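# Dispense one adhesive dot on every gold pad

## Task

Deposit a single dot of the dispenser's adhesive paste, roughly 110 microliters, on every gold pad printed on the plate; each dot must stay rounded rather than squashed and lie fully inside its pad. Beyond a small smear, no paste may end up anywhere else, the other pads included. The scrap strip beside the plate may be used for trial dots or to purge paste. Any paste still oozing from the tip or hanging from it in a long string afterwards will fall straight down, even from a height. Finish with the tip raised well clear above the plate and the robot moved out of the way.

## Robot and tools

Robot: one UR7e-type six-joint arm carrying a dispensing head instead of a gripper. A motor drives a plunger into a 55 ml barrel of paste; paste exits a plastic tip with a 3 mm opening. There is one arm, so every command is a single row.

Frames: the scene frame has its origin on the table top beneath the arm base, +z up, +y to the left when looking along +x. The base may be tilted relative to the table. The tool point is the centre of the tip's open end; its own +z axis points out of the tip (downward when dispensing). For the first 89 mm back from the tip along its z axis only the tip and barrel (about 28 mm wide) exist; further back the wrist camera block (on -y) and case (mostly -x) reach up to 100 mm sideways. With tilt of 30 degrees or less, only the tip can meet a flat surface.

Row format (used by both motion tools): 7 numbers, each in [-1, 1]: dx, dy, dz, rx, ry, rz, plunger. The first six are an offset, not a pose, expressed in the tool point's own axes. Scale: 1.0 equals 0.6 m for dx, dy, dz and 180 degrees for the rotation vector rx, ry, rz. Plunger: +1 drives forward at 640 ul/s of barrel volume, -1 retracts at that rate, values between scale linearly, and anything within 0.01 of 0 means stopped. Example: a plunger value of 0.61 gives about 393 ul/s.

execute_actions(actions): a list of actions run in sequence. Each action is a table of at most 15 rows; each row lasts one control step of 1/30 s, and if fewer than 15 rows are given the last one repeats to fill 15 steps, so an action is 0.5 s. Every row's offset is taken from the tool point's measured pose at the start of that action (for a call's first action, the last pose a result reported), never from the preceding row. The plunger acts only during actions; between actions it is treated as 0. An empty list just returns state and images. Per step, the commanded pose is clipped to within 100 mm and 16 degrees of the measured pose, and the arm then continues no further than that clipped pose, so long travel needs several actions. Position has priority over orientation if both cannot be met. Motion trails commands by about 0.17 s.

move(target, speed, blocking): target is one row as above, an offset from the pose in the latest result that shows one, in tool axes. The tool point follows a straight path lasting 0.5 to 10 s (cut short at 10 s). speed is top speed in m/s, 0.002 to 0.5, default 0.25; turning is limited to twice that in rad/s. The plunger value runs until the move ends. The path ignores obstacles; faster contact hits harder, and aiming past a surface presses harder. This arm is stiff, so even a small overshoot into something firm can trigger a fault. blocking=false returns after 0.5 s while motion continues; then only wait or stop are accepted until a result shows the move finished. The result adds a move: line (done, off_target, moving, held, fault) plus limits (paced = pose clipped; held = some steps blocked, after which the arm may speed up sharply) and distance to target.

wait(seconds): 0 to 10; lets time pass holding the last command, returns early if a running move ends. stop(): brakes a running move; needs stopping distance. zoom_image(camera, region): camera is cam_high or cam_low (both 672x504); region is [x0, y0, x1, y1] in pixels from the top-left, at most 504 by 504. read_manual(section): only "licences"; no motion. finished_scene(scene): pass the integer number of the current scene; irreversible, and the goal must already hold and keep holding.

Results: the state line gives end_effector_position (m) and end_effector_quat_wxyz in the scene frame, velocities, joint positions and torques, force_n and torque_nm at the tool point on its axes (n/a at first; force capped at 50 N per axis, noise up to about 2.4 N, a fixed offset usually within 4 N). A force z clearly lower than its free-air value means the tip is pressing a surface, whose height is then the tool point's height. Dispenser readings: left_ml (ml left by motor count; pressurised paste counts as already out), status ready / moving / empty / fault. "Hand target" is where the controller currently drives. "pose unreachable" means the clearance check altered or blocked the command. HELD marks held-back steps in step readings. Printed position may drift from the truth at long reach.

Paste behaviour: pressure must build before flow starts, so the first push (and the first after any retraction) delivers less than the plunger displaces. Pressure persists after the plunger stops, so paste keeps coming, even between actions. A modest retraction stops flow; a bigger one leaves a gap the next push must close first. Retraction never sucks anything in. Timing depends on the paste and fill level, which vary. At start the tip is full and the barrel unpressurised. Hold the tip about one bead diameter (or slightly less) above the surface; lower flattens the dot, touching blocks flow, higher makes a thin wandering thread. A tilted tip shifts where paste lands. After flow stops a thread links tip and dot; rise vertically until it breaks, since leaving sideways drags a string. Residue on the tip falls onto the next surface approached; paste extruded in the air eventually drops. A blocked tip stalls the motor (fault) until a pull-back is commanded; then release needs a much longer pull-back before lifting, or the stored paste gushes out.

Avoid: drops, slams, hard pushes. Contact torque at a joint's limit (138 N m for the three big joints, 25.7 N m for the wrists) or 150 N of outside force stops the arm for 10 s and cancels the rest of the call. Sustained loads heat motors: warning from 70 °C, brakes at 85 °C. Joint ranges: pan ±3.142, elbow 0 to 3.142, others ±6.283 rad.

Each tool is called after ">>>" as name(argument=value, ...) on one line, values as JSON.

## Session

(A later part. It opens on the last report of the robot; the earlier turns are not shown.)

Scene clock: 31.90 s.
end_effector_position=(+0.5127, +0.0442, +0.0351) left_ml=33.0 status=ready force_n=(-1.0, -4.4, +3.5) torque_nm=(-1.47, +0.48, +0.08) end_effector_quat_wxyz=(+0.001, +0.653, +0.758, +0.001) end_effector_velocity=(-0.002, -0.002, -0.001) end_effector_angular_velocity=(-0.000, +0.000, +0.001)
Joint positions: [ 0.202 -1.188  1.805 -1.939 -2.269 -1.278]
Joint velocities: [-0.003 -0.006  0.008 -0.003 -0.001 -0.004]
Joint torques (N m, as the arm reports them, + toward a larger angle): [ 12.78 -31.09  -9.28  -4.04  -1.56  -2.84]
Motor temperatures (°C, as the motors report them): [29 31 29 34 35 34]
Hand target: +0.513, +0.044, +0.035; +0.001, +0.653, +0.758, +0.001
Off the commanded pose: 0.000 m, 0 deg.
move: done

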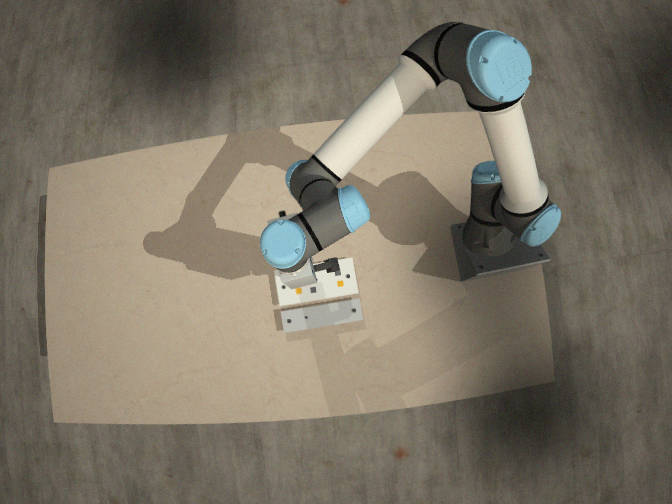

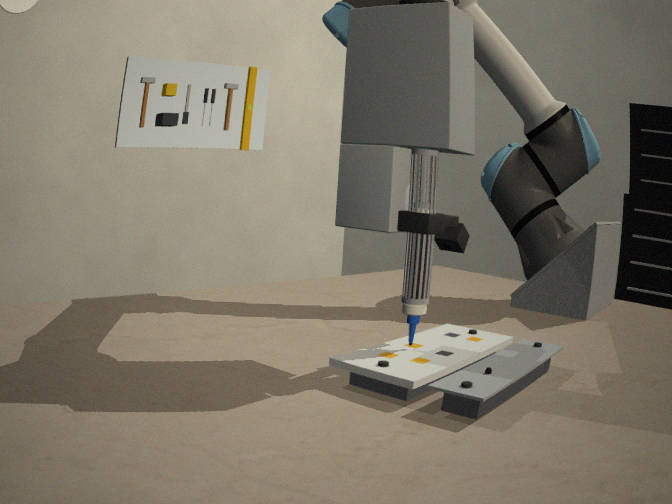

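>>> move(target=[-0.007,-0.0245,0,0,0,0,0], speed=0.04)

>>> zoom_image(camera="cam_low", region=[370, 320, 460, 380])

Scene clock: 33.57 s.
end_effector_position=(+0.4992, +0.0380, +0.0351) left_ml=33.0 status=ready force_n=(-2.3, +1.5, +1.0) torque_nm=(+0.66, +0.88, +0.16) end_effector_quat_wxyz=(+0.001, +0.653, +0.758, +0.001) end_effector_velocity=(-0.002, -0.002, -0.000) end_effector_angular_velocity=(+0.000, +0.000, -0.001)
Joint positions: [ 0.203 -1.222  1.844 -1.944 -2.269 -1.277]
Joint velocities: [-0.001 -0.007  0.007 -0.001  0.    -0.   ]
Joint torques (N m, as the arm reports them, + toward a larger angle): [ 29.89 -30.46  -9.6   -3.38   1.55   2.08]
Motor temperatures (°C, as the motors report them): [29 31 29 34 35 34]
Hand target: +0.499, +0.038, +0.035; +0.001, +0.653, +0.758, +0.001
Off the commanded pose: 0.000 m, 0 deg.
move: done

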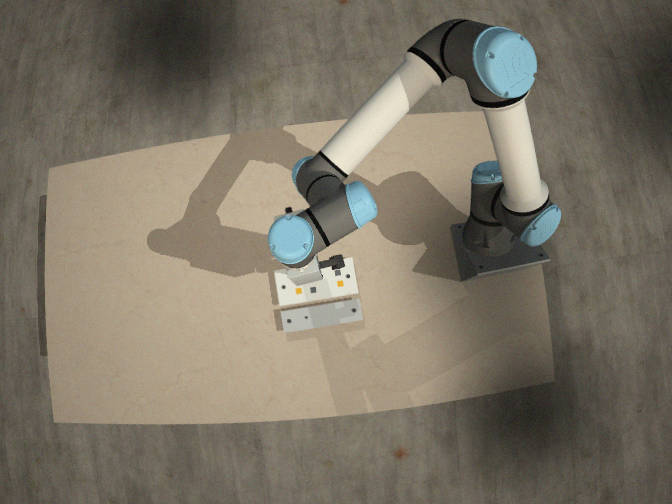

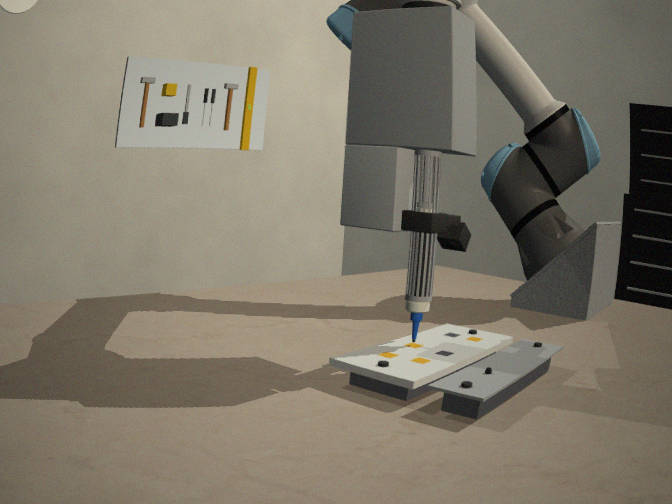

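Region (370, 320, 460, 380) of cam_low's 672x504 image, scaled by 5.600, with more detail than that image has.

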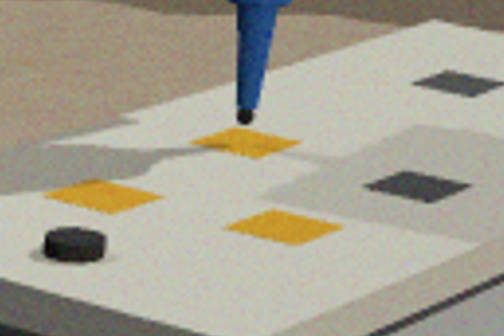

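>>> move(target=[-0.003,-0.006,0,0,0,0,0], speed=0.03)

>>> execute_actions(actions=[[[0,0,0,0,0,0,0.65]],[[0,0,0,0,0,0,-0.3]]])

>>> zoom_image(camera="cam_low", region=[370, 320, 460, 380])

Scene clock: 34.97 s.
end_effector_position=(+0.4961, +0.0358, +0.0351) left_ml=33.0 status=ready force_n=(-4.1, -0.4, +1.2) torque_nm=(+0.11, +1.41, +0.10) end_effector_quat_wxyz=(+0.001, +0.653, +0.758, +0.001) end_effector_velocity=(-0.001, -0.002, -0.000) end_effector_angular_velocity=(-0.000, +0.000, +0.000)
Joint positions: [ 0.202 -1.231  1.853 -1.945 -2.269 -1.278]
Joint velocities: [-0.001 -0.005  0.004  0.    -0.    -0.001]
Joint torques (N m, as the arm reports them, + toward a larger angle): [ 11.99 -30.42  -9.95  -3.63  -1.64  -2.25]
Motor temperatures (°C, as the motors report them): [29 31 29 34 35 34]
Hand target: +0.496, +0.036, +0.035; +0.001, +0.653, +0.758, +0.001
Off the commanded pose: 0.000 m, 0 deg.
move: done

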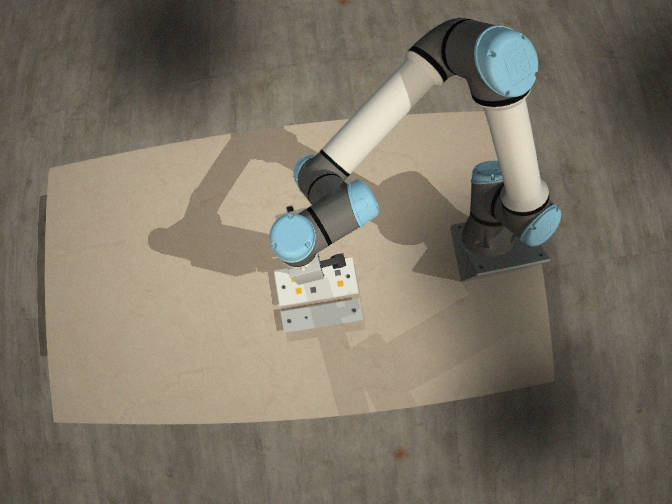

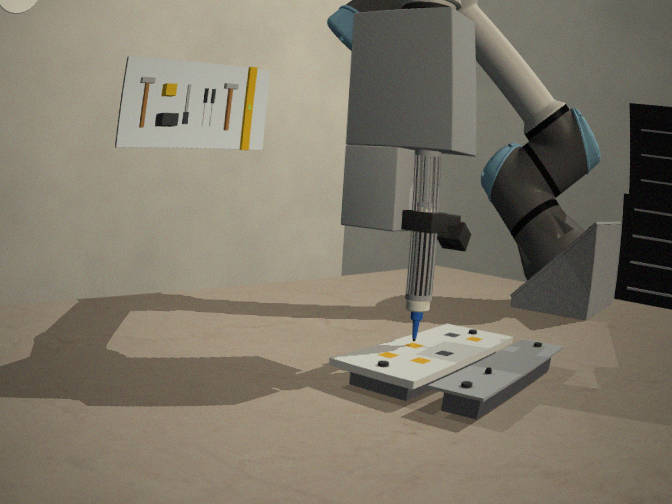

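Scene clock: 35.97 s.
end_effector_position=(+0.4961, +0.0358, +0.0351) left_ml=32.9 status=moving force_n=(-0.9, -2.7, +2.2) torque_nm=(-0.80, +0.33, +0.39) end_effector_quat_wxyz=(+0.001, +0.653, +0.758, +0.001) end_effector_velocity=(-0.000, +0.000, -0.000) end_effector_angular_velocity=(-0.000, +0.001, +0.000)
Joint positions: [ 0.202 -1.231  1.853 -1.945 -2.269 -1.278]
Joint velocities: [0.    0.    0.    0.001 0.    0.   ]
Joint torques (N m, as the arm reports them, + toward a larger angle): [ 14.96 -16.31 -25.68  -3.17  -1.11  -1.28]
Motor temperatures (°C, as the motors report them): [29 31 29 34 35 34]
Hand target: +0.496, +0.036, +0.035; +0.001, +0.653, +0.758, +0.001
Off the commanded pose: 0.000 m, 0 deg.
Step readings (end_effector_position; steps 1 to 15: 1st action; 16 to 30: 2nd action):
0: (+0.4961, +0.0358, +0.0351)
1: (+0.4961, +0.0358, +0.0351)
2: (+0.4960, +0.0358, +0.0351)
4: (+0.4960, +0.0358, +0.0351)
8: (+0.4960, +0.0358, +0.0351)
15: (+0.4960, +0.0358, +0.0351)
16: (+0.4961, +0.0358, +0.0351)
17: (+0.4961, +0.0358, +0.0351)
19: (+0.4961, +0.0358, +0.0351)
23: (+0.4961, +0.0358, +0.0351)
30: end_effector_position above

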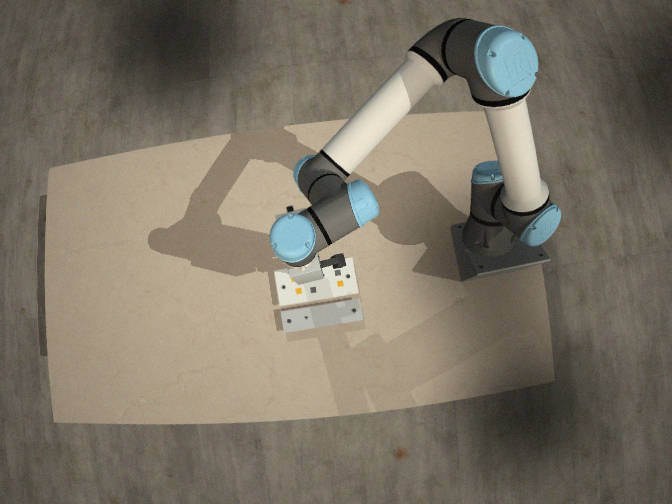

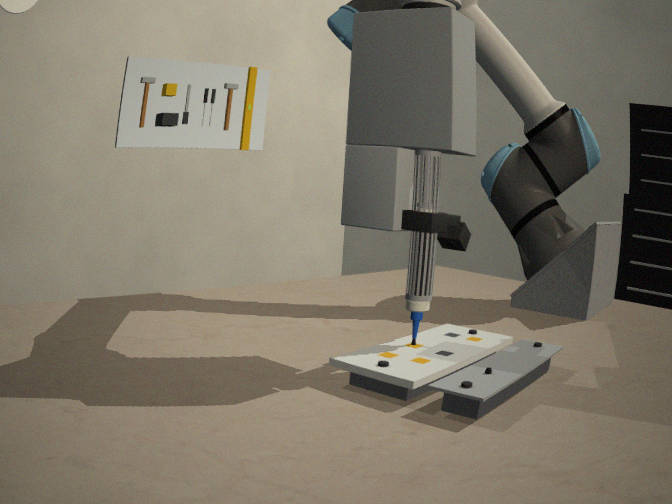

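Region (370, 320, 460, 380) of cam_low's 672x504 image, scaled by 5.600, with more detail than that image has.

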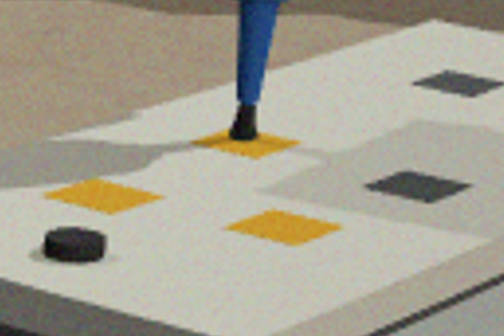

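>>> move(target=[0,0,-0.07,0,0,0,0], speed=0.04)

>>> zoom_image(camera="cam_low", region=[340, 300, 520, 400])

Scene clock: 38.07 s.
end_effector_position=(+0.4961, +0.0357, +0.0767) left_ml=32.9 status=ready force_n=(+1.2, +0.1, +3.8) torque_nm=(+0.11, -0.55, +0.27) end_effector_quat_wxyz=(+0.001, +0.653, +0.758, +0.001) end_effector_velocity=(+0.000, +0.000, +0.003) end_effector_angular_velocity=(-0.000, +0.000, -0.000)
Joint positions: [ 0.249 -1.244  1.767 -1.808 -2.257 -1.22 ]
Joint velocities: [ 0.003 -0.    -0.008  0.011  0.001  0.005]
Joint torques (N m, as the arm reports them, + toward a larger angle): [ 25.95 -27.65 -29.86  -0.92   1.58   2.34]
Motor temperatures (°C, as the motors report them): [29 31 29 34 35 34]
Hand target: +0.496, +0.036, +0.077; +0.001, +0.653, +0.758, +0.001
Off the commanded pose: 0.000 m, 0 deg.
move: done

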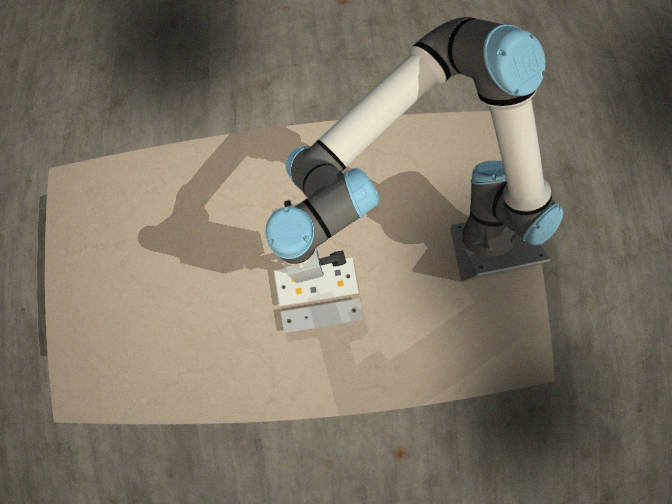

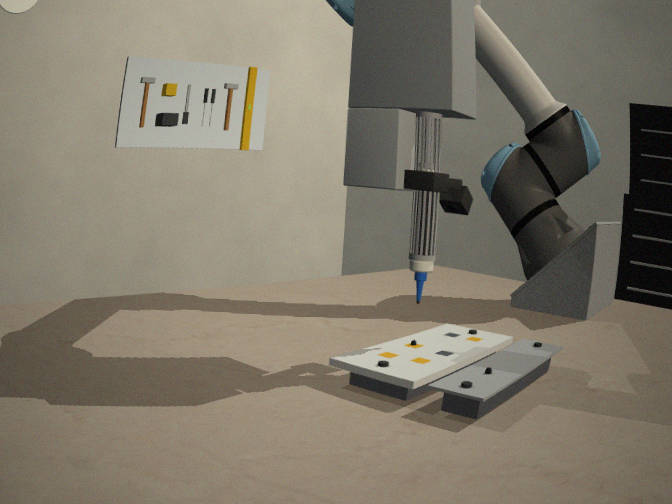

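Region (340, 300, 520, 400) of cam_low's 672x504 image, scaled by 2.800, with more detail than that image has.

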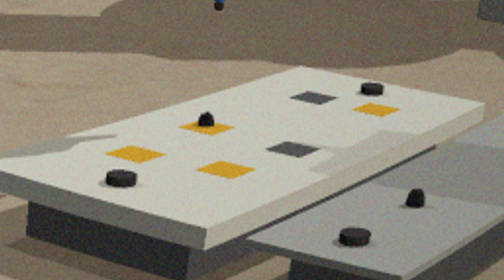

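>>> move(target=[-0.0017,0.075,0,0,0,0,0], speed=0.15)

>>> move(target=[0,0,0.0693,0,0,0,0], speed=0.06)

>>> zoom_image(camera="cam_low", region=[370, 320, 460, 380])

Scene clock: 40.20 s.
end_effector_position=(+0.5403, +0.0414, +0.0768) left_ml=32.9 status=ready force_n=(-0.5, -1.5, +3.0) torque_nm=(-0.38, +0.27, +0.06) end_effector_quat_wxyz=(+0.001, +0.653, +0.758, +0.001) end_effector_velocity=(+0.003, +0.000, -0.001) end_effector_angular_velocity=(-0.001, +0.002, -0.000)
Joint positions: [ 0.228 -1.158  1.652 -1.796 -2.263 -1.245]
Joint velocities: [-0.002  0.007 -0.009  0.003 -0.    -0.001]
Joint torques (N m, as the arm reports them, + toward a larger angle): [ 14.54 -11.58 -27.82  -0.81  -1.66  -2.19]
Motor temperatures (°C, as the motors report them): [29 31 29 34 35 34]
Hand target: +0.541, +0.041, +0.077; +0.001, +0.653, +0.758, +0.001
Off the commanded pose: 0.000 m, 0 deg.
move: done

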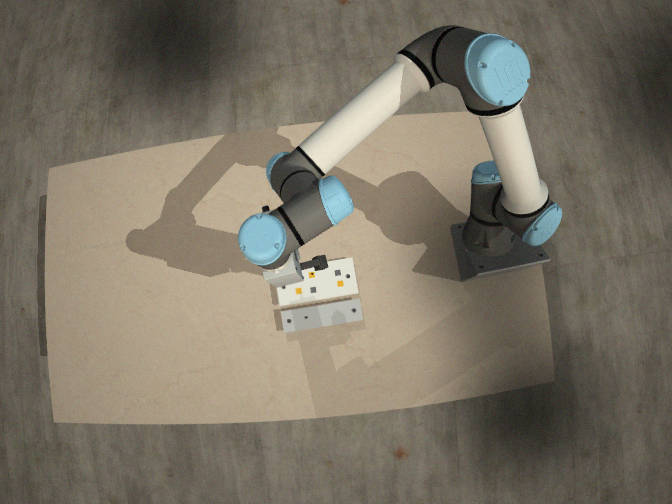

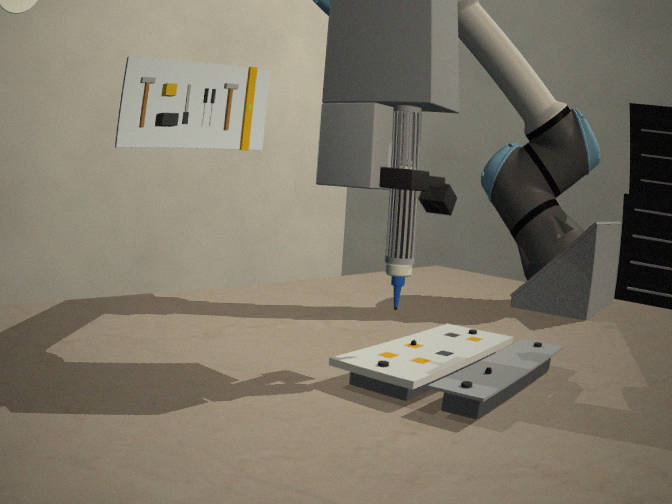

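Scene clock: 41.37 s.
end_effector_position=(+0.5403, +0.0414, +0.0356) left_ml=32.9 status=ready force_n=(-2.0, +0.4, +0.4) torque_nm=(+0.28, +0.79, +0.04) end_effector_quat_wxyz=(+0.001, +0.653, +0.758, +0.001) end_effector_velocity=(-0.000, +0.001, -0.003) end_effector_angular_velocity=(+0.000, -0.001, +0.001)
Joint positions: [ 0.185 -1.146  1.735 -1.926 -2.274 -1.3  ]
Joint velocities: [-0.002  0.001  0.007 -0.011 -0.001 -0.004]
Joint torques (N m, as the arm reports them, + toward a larger angle): [ 15.4  -11.37  -8.43  -3.83  -1.67  -2.6 ]
Motor temperatures (°C, as the motors report them): [29 31 29 34 35 34]
Hand target: +0.540, +0.041, +0.035; +0.001, +0.653, +0.758, +0.001
Off the commanded pose: 0.000 m, 0 deg.
move: done

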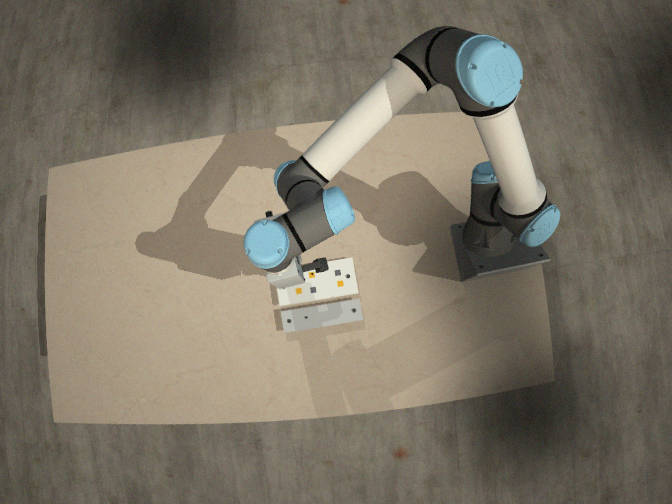

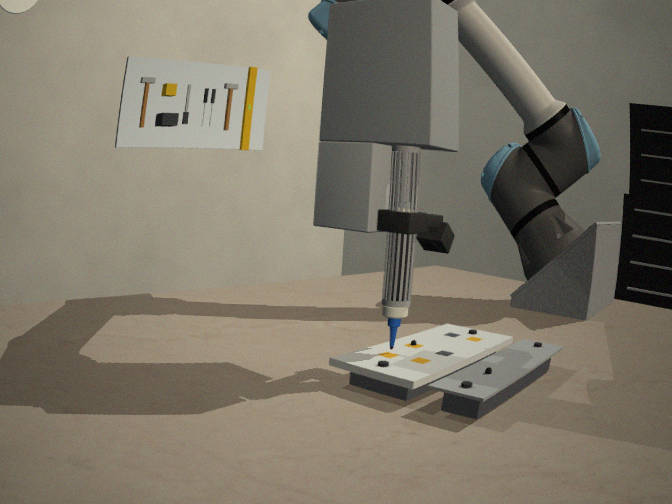

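Region (370, 320, 460, 380) of cam_low's 672x504 image, scaled by 5.600, with more detail than that image has.

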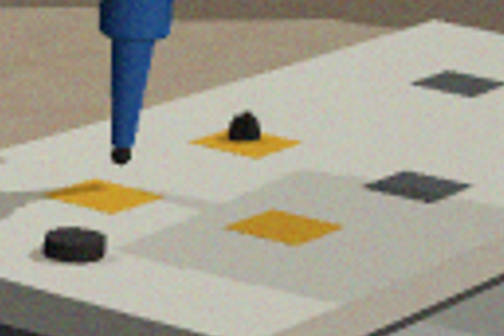

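>>> move(target=[0.0017,0.015,0.001,0,0,0,0], speed=0.03)

>>> zoom_image(camera="cam_low", region=[370, 320, 460, 380])

Scene clock: 42.67 s.
end_effector_position=(+0.5487, +0.0437, +0.0350) left_ml=32.9 status=ready force_n=(-1.3, -0.7, +3.0) torque_nm=(-0.09, +0.54, +0.03) end_effector_quat_wxyz=(+0.001, +0.653, +0.758, +0.001) end_effector_velocity=(+0.003, +0.000, -0.000) end_effector_angular_velocity=(-0.000, +0.001, +0.001)
Joint positions: [ 0.182 -1.128  1.712 -1.924 -2.274 -1.303]
Joint velocities: [-0.001  0.006 -0.009  0.003 -0.    -0.001]
Joint torques (N m, as the arm reports them, + toward a larger angle): [ 16.3  -10.08 -27.93  -0.93  -1.5   -2.46]
Motor temperatures (°C, as the motors report them): [29 31 29 34 35 34]
Hand target: +0.549, +0.044, +0.035; +0.001, +0.653, +0.758, +0.001
Off the commanded pose: 0.000 m, 0 deg.
move: done

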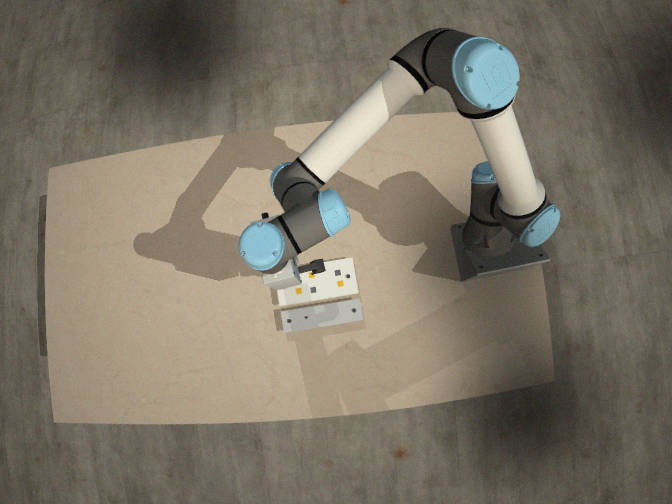

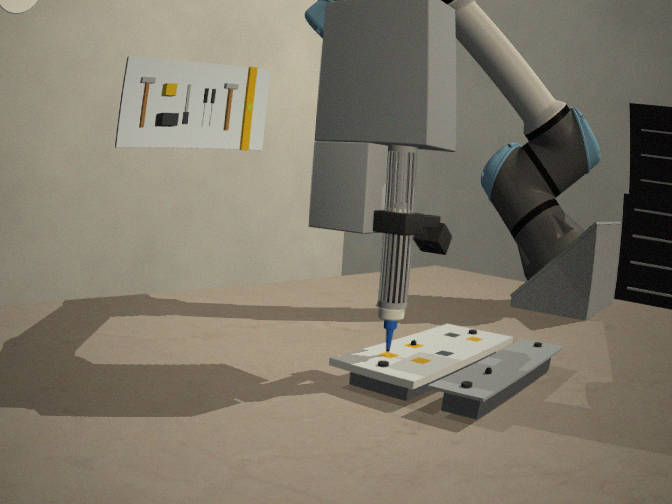

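Region (370, 320, 460, 380) of cam_low's 672x504 image, scaled by 5.600, with more detail than that image has.

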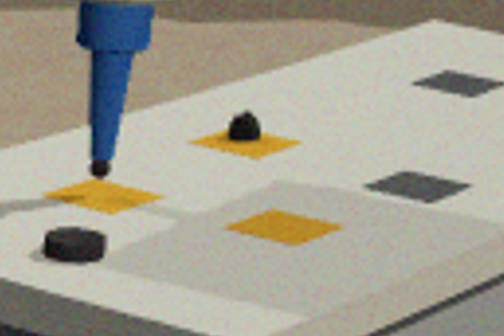

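Tip (100,168) → lands near (100,198). Good.

>>> execute_actions(actions=[[[0,0,0,0,0,0,0.65]],[[0,0,0,0,0,0,-0.3]]])

>>> move(target=[0,0,-0.07,0,0,0,0], speed=0.04)

Scene clock: 44.00 s.
end_effector_position=(+0.5487, +0.0437, +0.0349) left_ml=32.7 status=moving force_n=(-3.6, -1.1, +2.1) torque_nm=(-0.11, +1.34, +0.03) end_effector_quat_wxyz=(+0.001, +0.653, +0.758, +0.001) end_effector_velocity=(+0.000, +0.000, +0.000) end_effector_angular_velocity=(+0.000, -0.001, -0.001)
Joint positions: [ 0.182 -1.128  1.712 -1.924 -2.274 -1.303]
Joint velocities: [ 0. -0. -0. -0. -0.  0.]
Joint torques (N m, as the arm reports them, + toward a larger angle): [ 23.58 -30.78 -11.5   -3.53  -1.12   1.14]
Motor temperatures (°C, as the motors report them): [29 31 29 34 35 34]
Hand target: +0.549, +0.044, +0.035; +0.001, +0.653, +0.758, +0.001
Off the commanded pose: 0.000 m, 0 deg.
Step readings (end_effector_position; steps 1 to 15: 1st action; 16 to 30: 2nd action):
0: (+0.5490, +0.0438, +0.0350)
1: (+0.5490, +0.0438, +0.0350)
2: (+0.5490, +0.0438, +0.0350)
4: (+0.5490, +0.0438, +0.0349)
8: (+0.5487, +0.0437, +0.0349)
15: (+0.5487, +0.0437, +0.0349)
16: (+0.5487, +0.0437, +0.0349)
17: (+0.5487, +0.0437, +0.0349)
19: (+0.5487, +0.0437, +0.0349)
23: (+0.5487, +0.0437, +0.0349)
30: end_effector_position above

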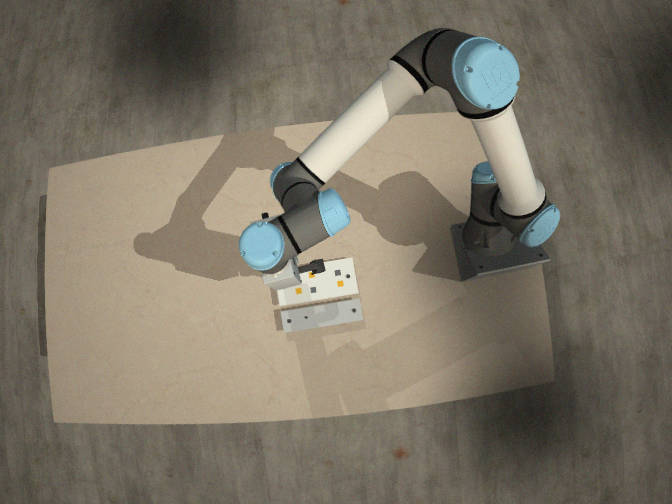

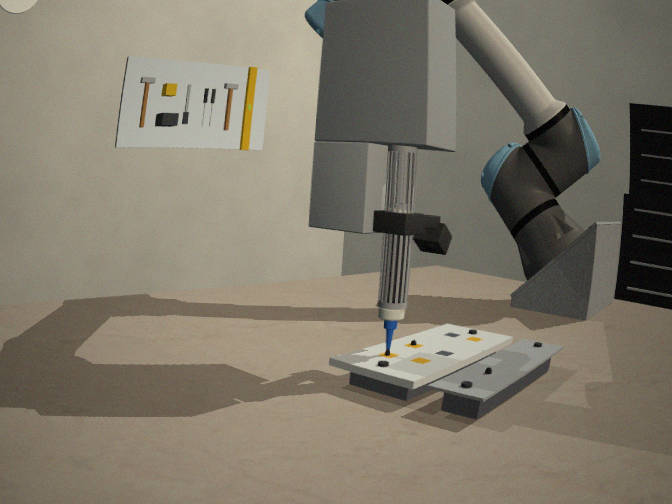

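Scene clock: 45.43 s.
end_effector_position=(+0.5487, +0.0436, +0.0765) left_ml=32.7 status=ready force_n=(-1.4, -0.1, +3.6) torque_nm=(+0.03, +0.55, +0.19) end_effector_quat_wxyz=(+0.001, +0.653, +0.758, +0.001) end_effector_velocity=(+0.000, -0.000, +0.003) end_effector_angular_velocity=(-0.000, -0.000, -0.001)
Joint positions: [ 0.226 -1.14   1.629 -1.793 -2.263 -1.249]
Joint velocities: [ 0.003 -0.    -0.007  0.01   0.001  0.005]
Joint torques (N m, as the arm reports them, + toward a larger angle): [ 29.54 -30.34 -29.86  -0.93   1.57   2.26]
Motor temperatures (°C, as the motors report them): [29 31 29 34 35 34]
Hand target: +0.549, +0.044, +0.077; +0.001, +0.653, +0.758, +0.001
Off the commanded pose: 0.000 m, 0 deg.
move: done

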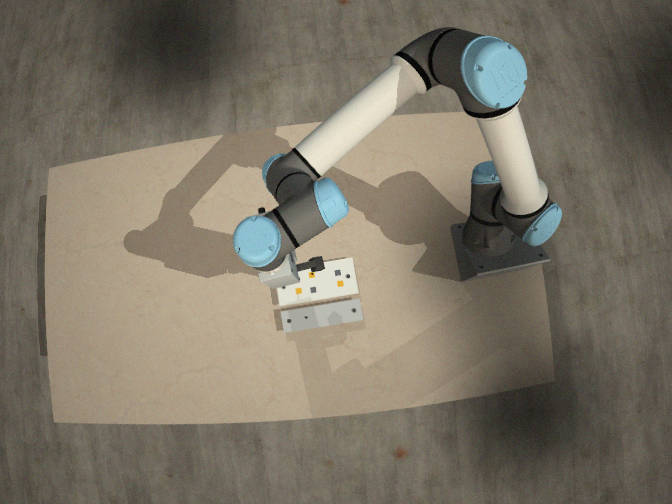

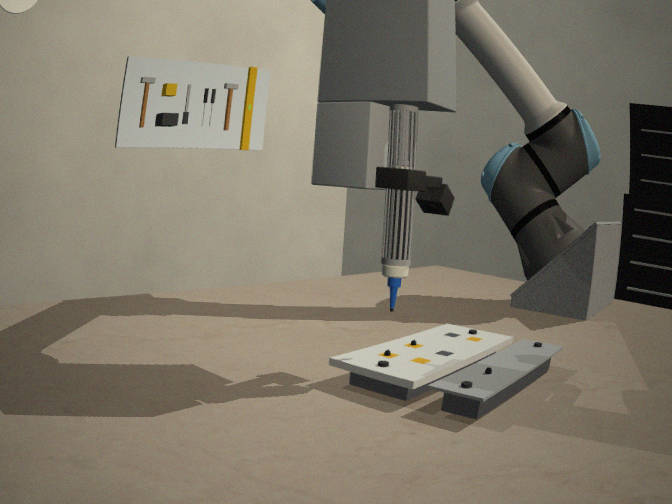

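>>> move(target=[0.0667,-0.01,0,0,0,0,0], speed=0.15)

>>> move(target=[0,0,0.0693,0,0,0,0], speed=0.06)

>>> zoom_image(camera="cam_low", region=[370, 320, 460, 380])

Scene clock: 46.80 s.
end_effector_position=(+0.5369, +0.0819, +0.0766) left_ml=32.7 status=ready force_n=(-0.6, -2.6, +2.4) torque_nm=(-0.72, +0.32, +0.22) end_effector_quat_wxyz=(+0.001, +0.653, +0.758, +0.001) end_effector_velocity=(-0.000, +0.003, +0.000) end_effector_angular_velocity=(+0.000, -0.001, -0.000)
Joint positions: [ 0.275 -1.097  1.628 -1.797 -2.25  -1.188]
Joint velocities: [ 0.004  0.004 -0.001 -0.     0.001  0.004]
Joint torques (N m, as the arm reports them, + toward a larger angle): [ 32.13 -14.62 -30.81  -3.47   1.85   2.05]
Motor temperatures (°C, as the motors report them): [29 31 29 34 35 34]
Hand target: +0.537, +0.082, +0.077; +0.001, +0.653, +0.758, +0.001
Off the commanded pose: 0.000 m, 0 deg.
move: done

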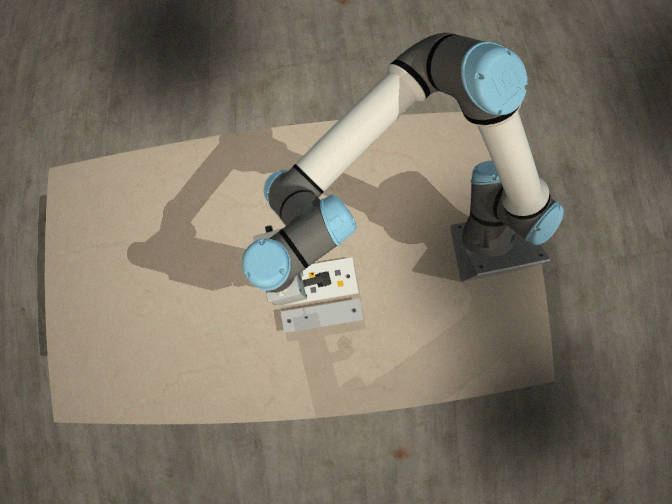

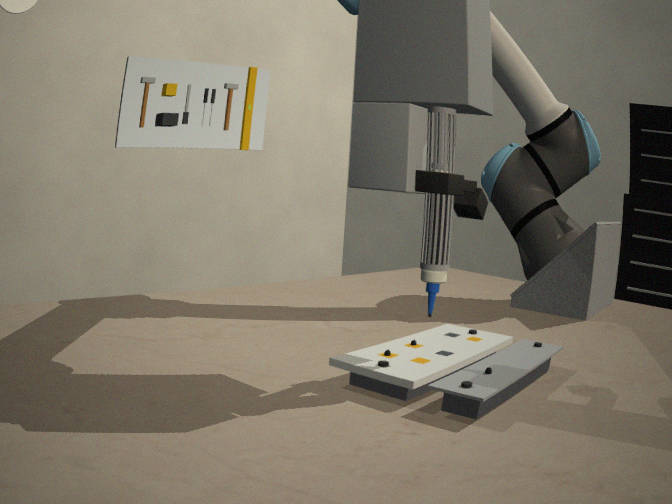

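Scene clock: 47.97 s.
end_effector_position=(+0.5369, +0.0820, +0.0354) left_ml=32.7 status=ready force_n=(-2.2, -2.1, +2.8) torque_nm=(-0.64, +0.79, +0.22) end_effector_quat_wxyz=(+0.001, +0.653, +0.758, +0.001) end_effector_velocity=(+0.001, +0.000, -0.002) end_effector_angular_velocity=(+0.001, -0.002, -0.002)
Joint positions: [ 0.233 -1.084  1.711 -1.925 -2.262 -1.24 ]
Joint velocities: [-0.003  0.     0.006 -0.011 -0.001 -0.004]
Joint torques (N m, as the arm reports them, + toward a larger angle): [ 14.91 -11.61  -8.91  -3.94  -1.58  -2.33]
Motor temperatures (°C, as the motors report them): [29 31 29 34 35 34]
Hand target: +0.537, +0.082, +0.035; +0.001, +0.653, +0.758, +0.001
Off the commanded pose: 0.000 m, 0 deg.
move: done

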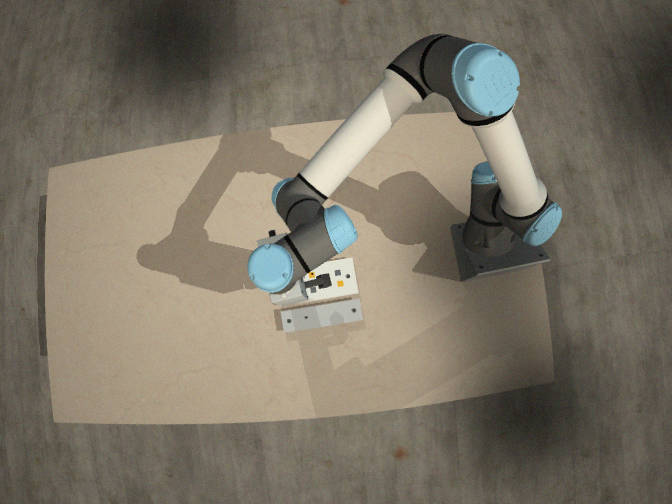

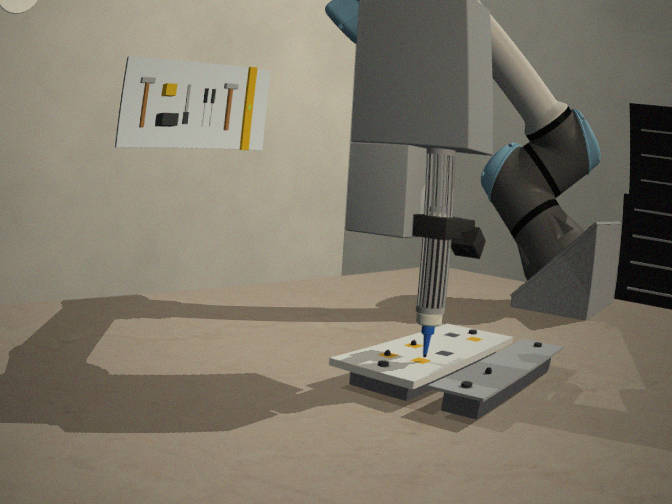

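Region (370, 320, 460, 380) of cam_low's 672x504 image, scaled by 5.600, with more detail than that image has.

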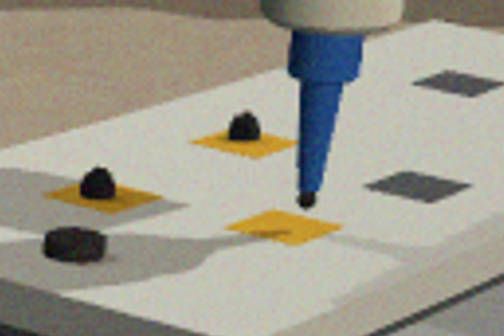

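>>> move(target=[-0.0072,0.001,0.0007,0,0,0,0], speed=0.03)

>>> execute_actions(actions=[[[0,0,0,0,0,0,0.65]],[[0,0,0,0,0,0,-0.3]]])

>>> zoom_image(camera="cam_low", region=[370, 320, 460, 380])

Scene clock: 49.10 s.
end_effector_position=(+0.5381, +0.0781, +0.0349) left_ml=32.7 status=ready force_n=(-4.0, -0.6, +2.7) torque_nm=(-0.14, +1.46, +0.08) end_effector_quat_wxyz=(+0.001, +0.653, +0.758, +0.001) end_effector_velocity=(+0.001, -0.002, +0.000) end_effector_angular_velocity=(+0.000, +0.000, +0.000)
Joint positions: [ 0.227 -1.088  1.712 -1.926 -2.263 -1.247]
Joint velocities: [-0.003 -0.003  0.     0.    -0.001 -0.004]
Joint torques (N m, as the arm reports them, + toward a larger angle): [ 14.31 -33.84  -9.91  -1.13  -1.49  -2.79]
Motor temperatures (°C, as the motors report them): [29 31 29 34 35 34]
Hand target: +0.538, +0.078, +0.035; +0.001, +0.653, +0.758, +0.001
Off the commanded pose: 0.000 m, 0 deg.
move: done

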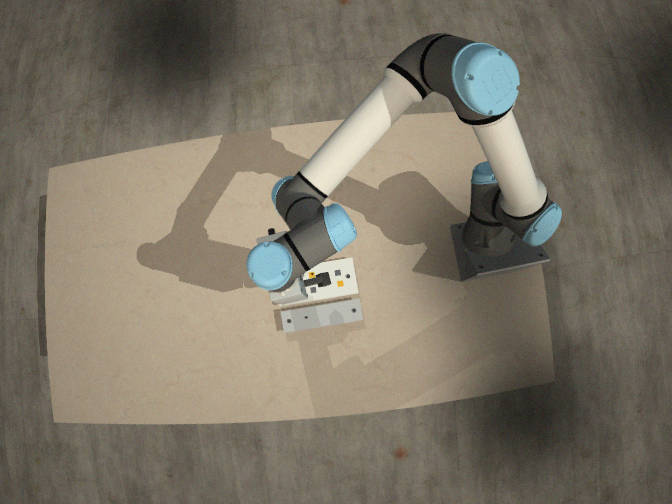

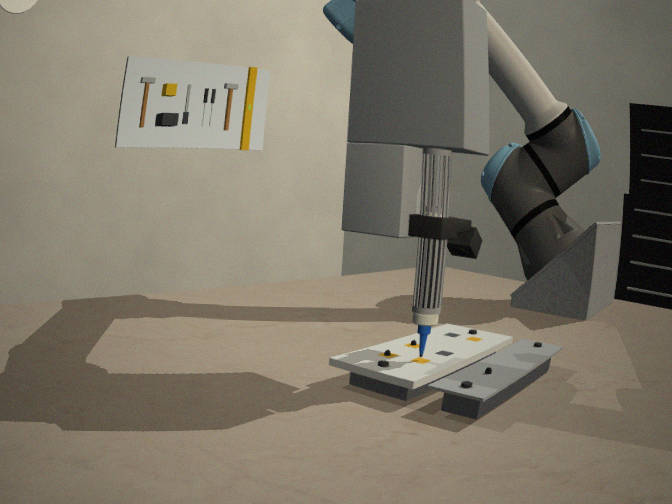

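Scene clock: 50.10 s.
end_effector_position=(+0.5381, +0.0780, +0.0349) left_ml=32.6 status=moving force_n=(-2.4, -0.7, +3.6) torque_nm=(-0.18, +0.86, +0.08) end_effector_quat_wxyz=(+0.001, +0.653, +0.758, +0.001) end_effector_velocity=(-0.000, +0.000, +0.000) end_effector_angular_velocity=(-0.000, +0.000, +0.001)
Joint positions: [ 0.227 -1.089  1.712 -1.926 -2.263 -1.247]
Joint velocities: [0.001 0.    0.    0.001 0.    0.   ]
Joint torques (N m, as the arm reports them, + toward a larger angle): [ 26.27 -25.58 -11.22  -1.61  -1.     0.26]
Motor temperatures (°C, as the motors report them): [29 31 29 34 35 34]
Hand target: +0.538, +0.078, +0.035; +0.001, +0.653, +0.758, +0.001
Off the commanded pose: 0.000 m, 0 deg.
Step readings (end_effector_position; steps 1 to 15: 1st action; 16 to 30: 2nd action):
0: (+0.5381, +0.0781, +0.0349)
1: (+0.5381, +0.0780, +0.0349)
2: (+0.5381, +0.0780, +0.0349)
4: (+0.5381, +0.0780, +0.0349)
8: (+0.5381, +0.0780, +0.0349)
15: (+0.5381, +0.0780, +0.0349)
16: (+0.5381, +0.0780, +0.0349)
17: (+0.5381, +0.0780, +0.0349)
19: (+0.5381, +0.0780, +0.0349)
23: (+0.5381, +0.0780, +0.0349)
30: end_effector_position above

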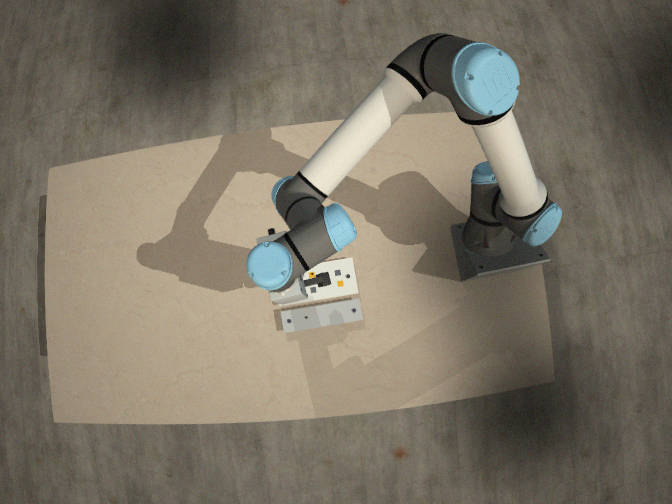

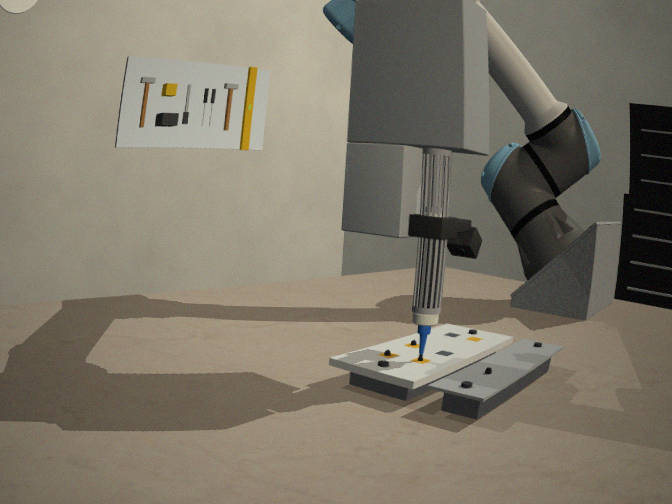

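Region (370, 320, 460, 380) of cam_low's 672x504 image, scaled by 5.600, with more detail than that image has.

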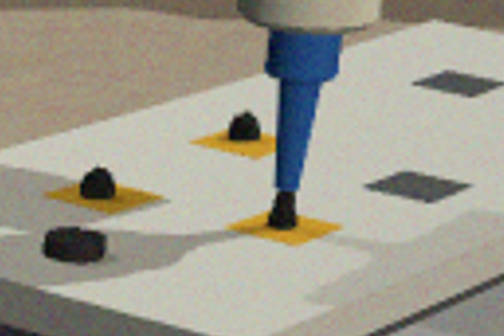

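>>> move(target=[0,0,-0.07,0,0,0,0], speed=0.04)

>>> move(target=[0,-0.192,0,0,0,0,0], speed=0.2)

>>> move(target=[0,0,0.0693,0,0,0,0], speed=0.06)

>>> zoom_image(camera="cam_low", region=[430, 300, 520, 360])

Scene clock: 52.33 s.
end_effector_position=(+0.5381, +0.0779, +0.0765) left_ml=32.6 status=ready force_n=(+0.1, +0.5, +5.1) torque_nm=(+0.29, -0.11, -0.01) end_effector_quat_wxyz=(+0.001, +0.653, +0.758, +0.001) end_effector_velocity=(+0.000, -0.000, +0.003) end_effector_angular_velocity=(-0.000, -0.000, -0.000)
Joint positions: [ 0.27  -1.101  1.629 -1.797 -2.251 -1.194]
Joint velocities: [ 0.003 -0.    -0.008  0.011  0.001  0.004]
Joint torques (N m, as the arm reports them, + toward a larger angle): [ 33.78 -31.93 -29.46  -0.61   1.61   2.3 ]
Motor temperatures (°C, as the motors report them): [29 31 29 34 35 34]
Hand target: +0.538, +0.078, +0.077; +0.001, +0.653, +0.758, +0.001
Off the commanded pose: 0.000 m, 0 deg.
move: done

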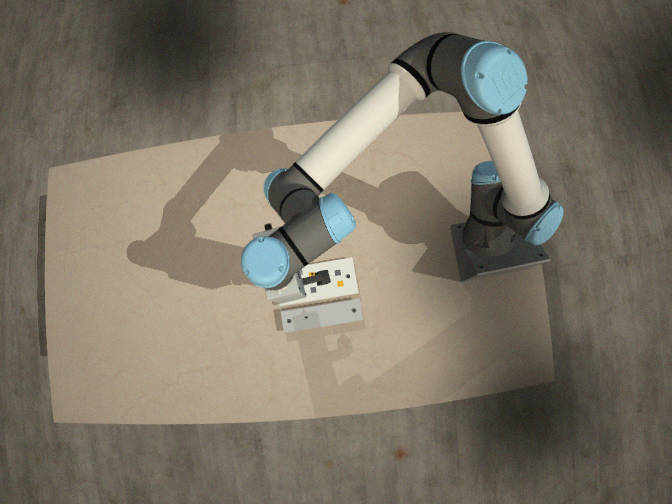

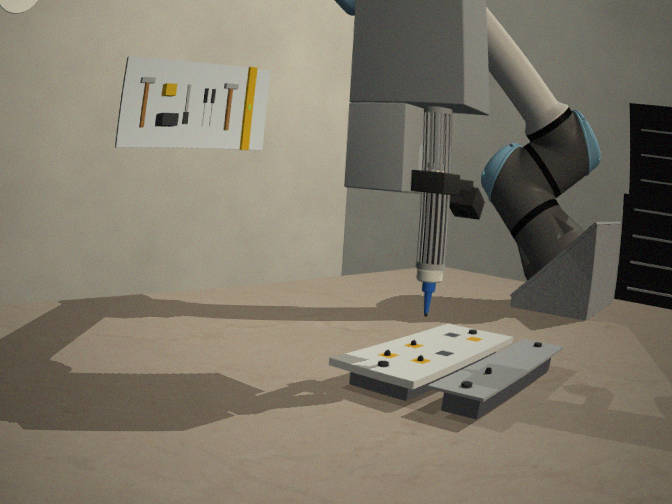

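Scene clock: 53.57 s.
end_effector_position=(+0.4245, +0.0609, +0.0762) left_ml=32.6 status=ready force_n=(-2.0, +1.5, +3.4) torque_nm=(+0.71, +0.67, +0.11) end_effector_quat_wxyz=(+0.001, +0.653, +0.758, +0.001) end_effector_velocity=(-0.003, -0.001, +0.001) end_effector_angular_velocity=(+0.001, -0.001, -0.002)
Joint positions: [ 0.332 -1.317  1.909 -1.814 -2.231 -1.118]
Joint velocities: [ 0.002 -0.008  0.007 -0.     0.001  0.003]
Joint torques (N m, as the arm reports them, + toward a larger angle): [ 24.45 -23.43 -10.19  -1.21   1.59   2.09]
Motor temperatures (°C, as the motors report them): [29 31 29 34 35 34]
Hand target: +0.424, +0.061, +0.076; +0.001, +0.653, +0.758, +0.001
Off the commanded pose: 0.000 m, 0 deg.
move: done

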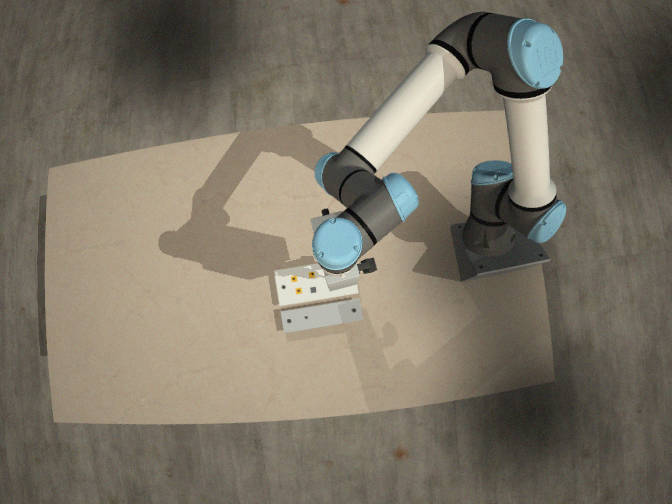

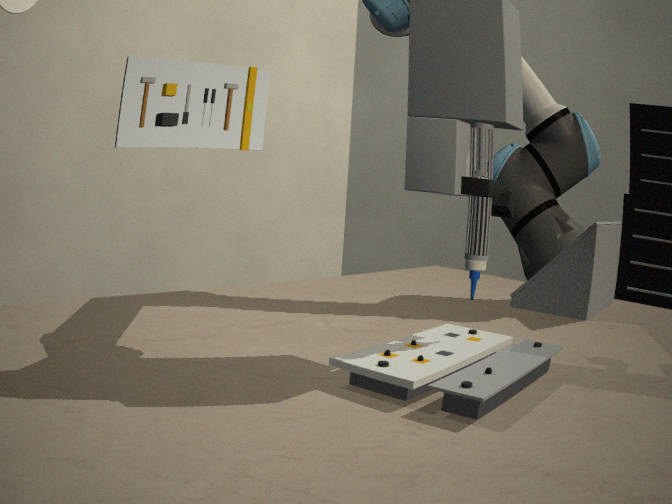

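Scene clock: 54.73 s.
end_effector_position=(+0.4245, +0.0609, +0.0350) left_ml=32.6 status=ready force_n=(-2.8, -0.3, +3.1) torque_nm=(+0.05, +0.92, +0.24) end_effector_quat_wxyz=(+0.001, +0.653, +0.758, +0.001) end_effector_velocity=(+0.000, -0.000, -0.003) end_effector_angular_velocity=(+0.001, -0.000, -0.001)
Joint positions: [ 0.283 -1.302  1.998 -1.954 -2.247 -1.177]
Joint velocities: [-0.005  0.001  0.007 -0.012 -0.001 -0.005]
Joint torques (N m, as the arm reports them, + toward a larger angle): [  8.61  -3.73 -11.14  -3.33  -1.62  -2.51]
Motor temperatures (°C, as the motors report them): [29 31 29 34 35 34]
Hand target: +0.425, +0.061, +0.035; +0.001, +0.653, +0.758, +0.001
Off the commanded pose: 0.000 m, 0 deg.
move: done

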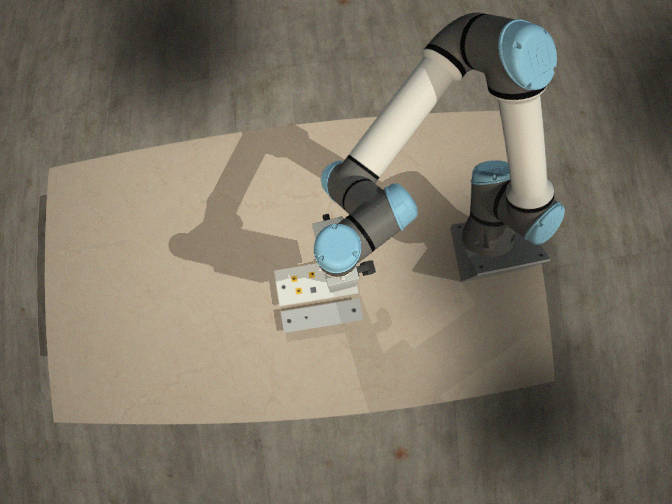

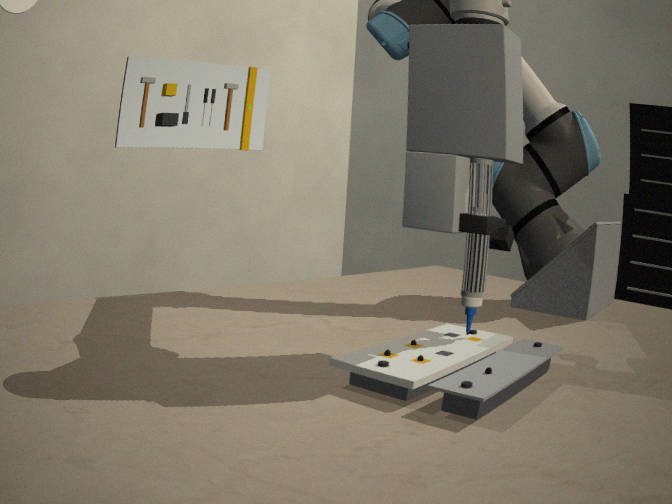

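Region (430, 300, 520, 360) of cam_low's 672x504 image, scaled by 5.600, with more detail than that image has.

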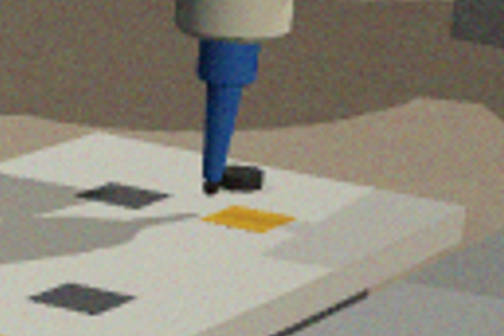

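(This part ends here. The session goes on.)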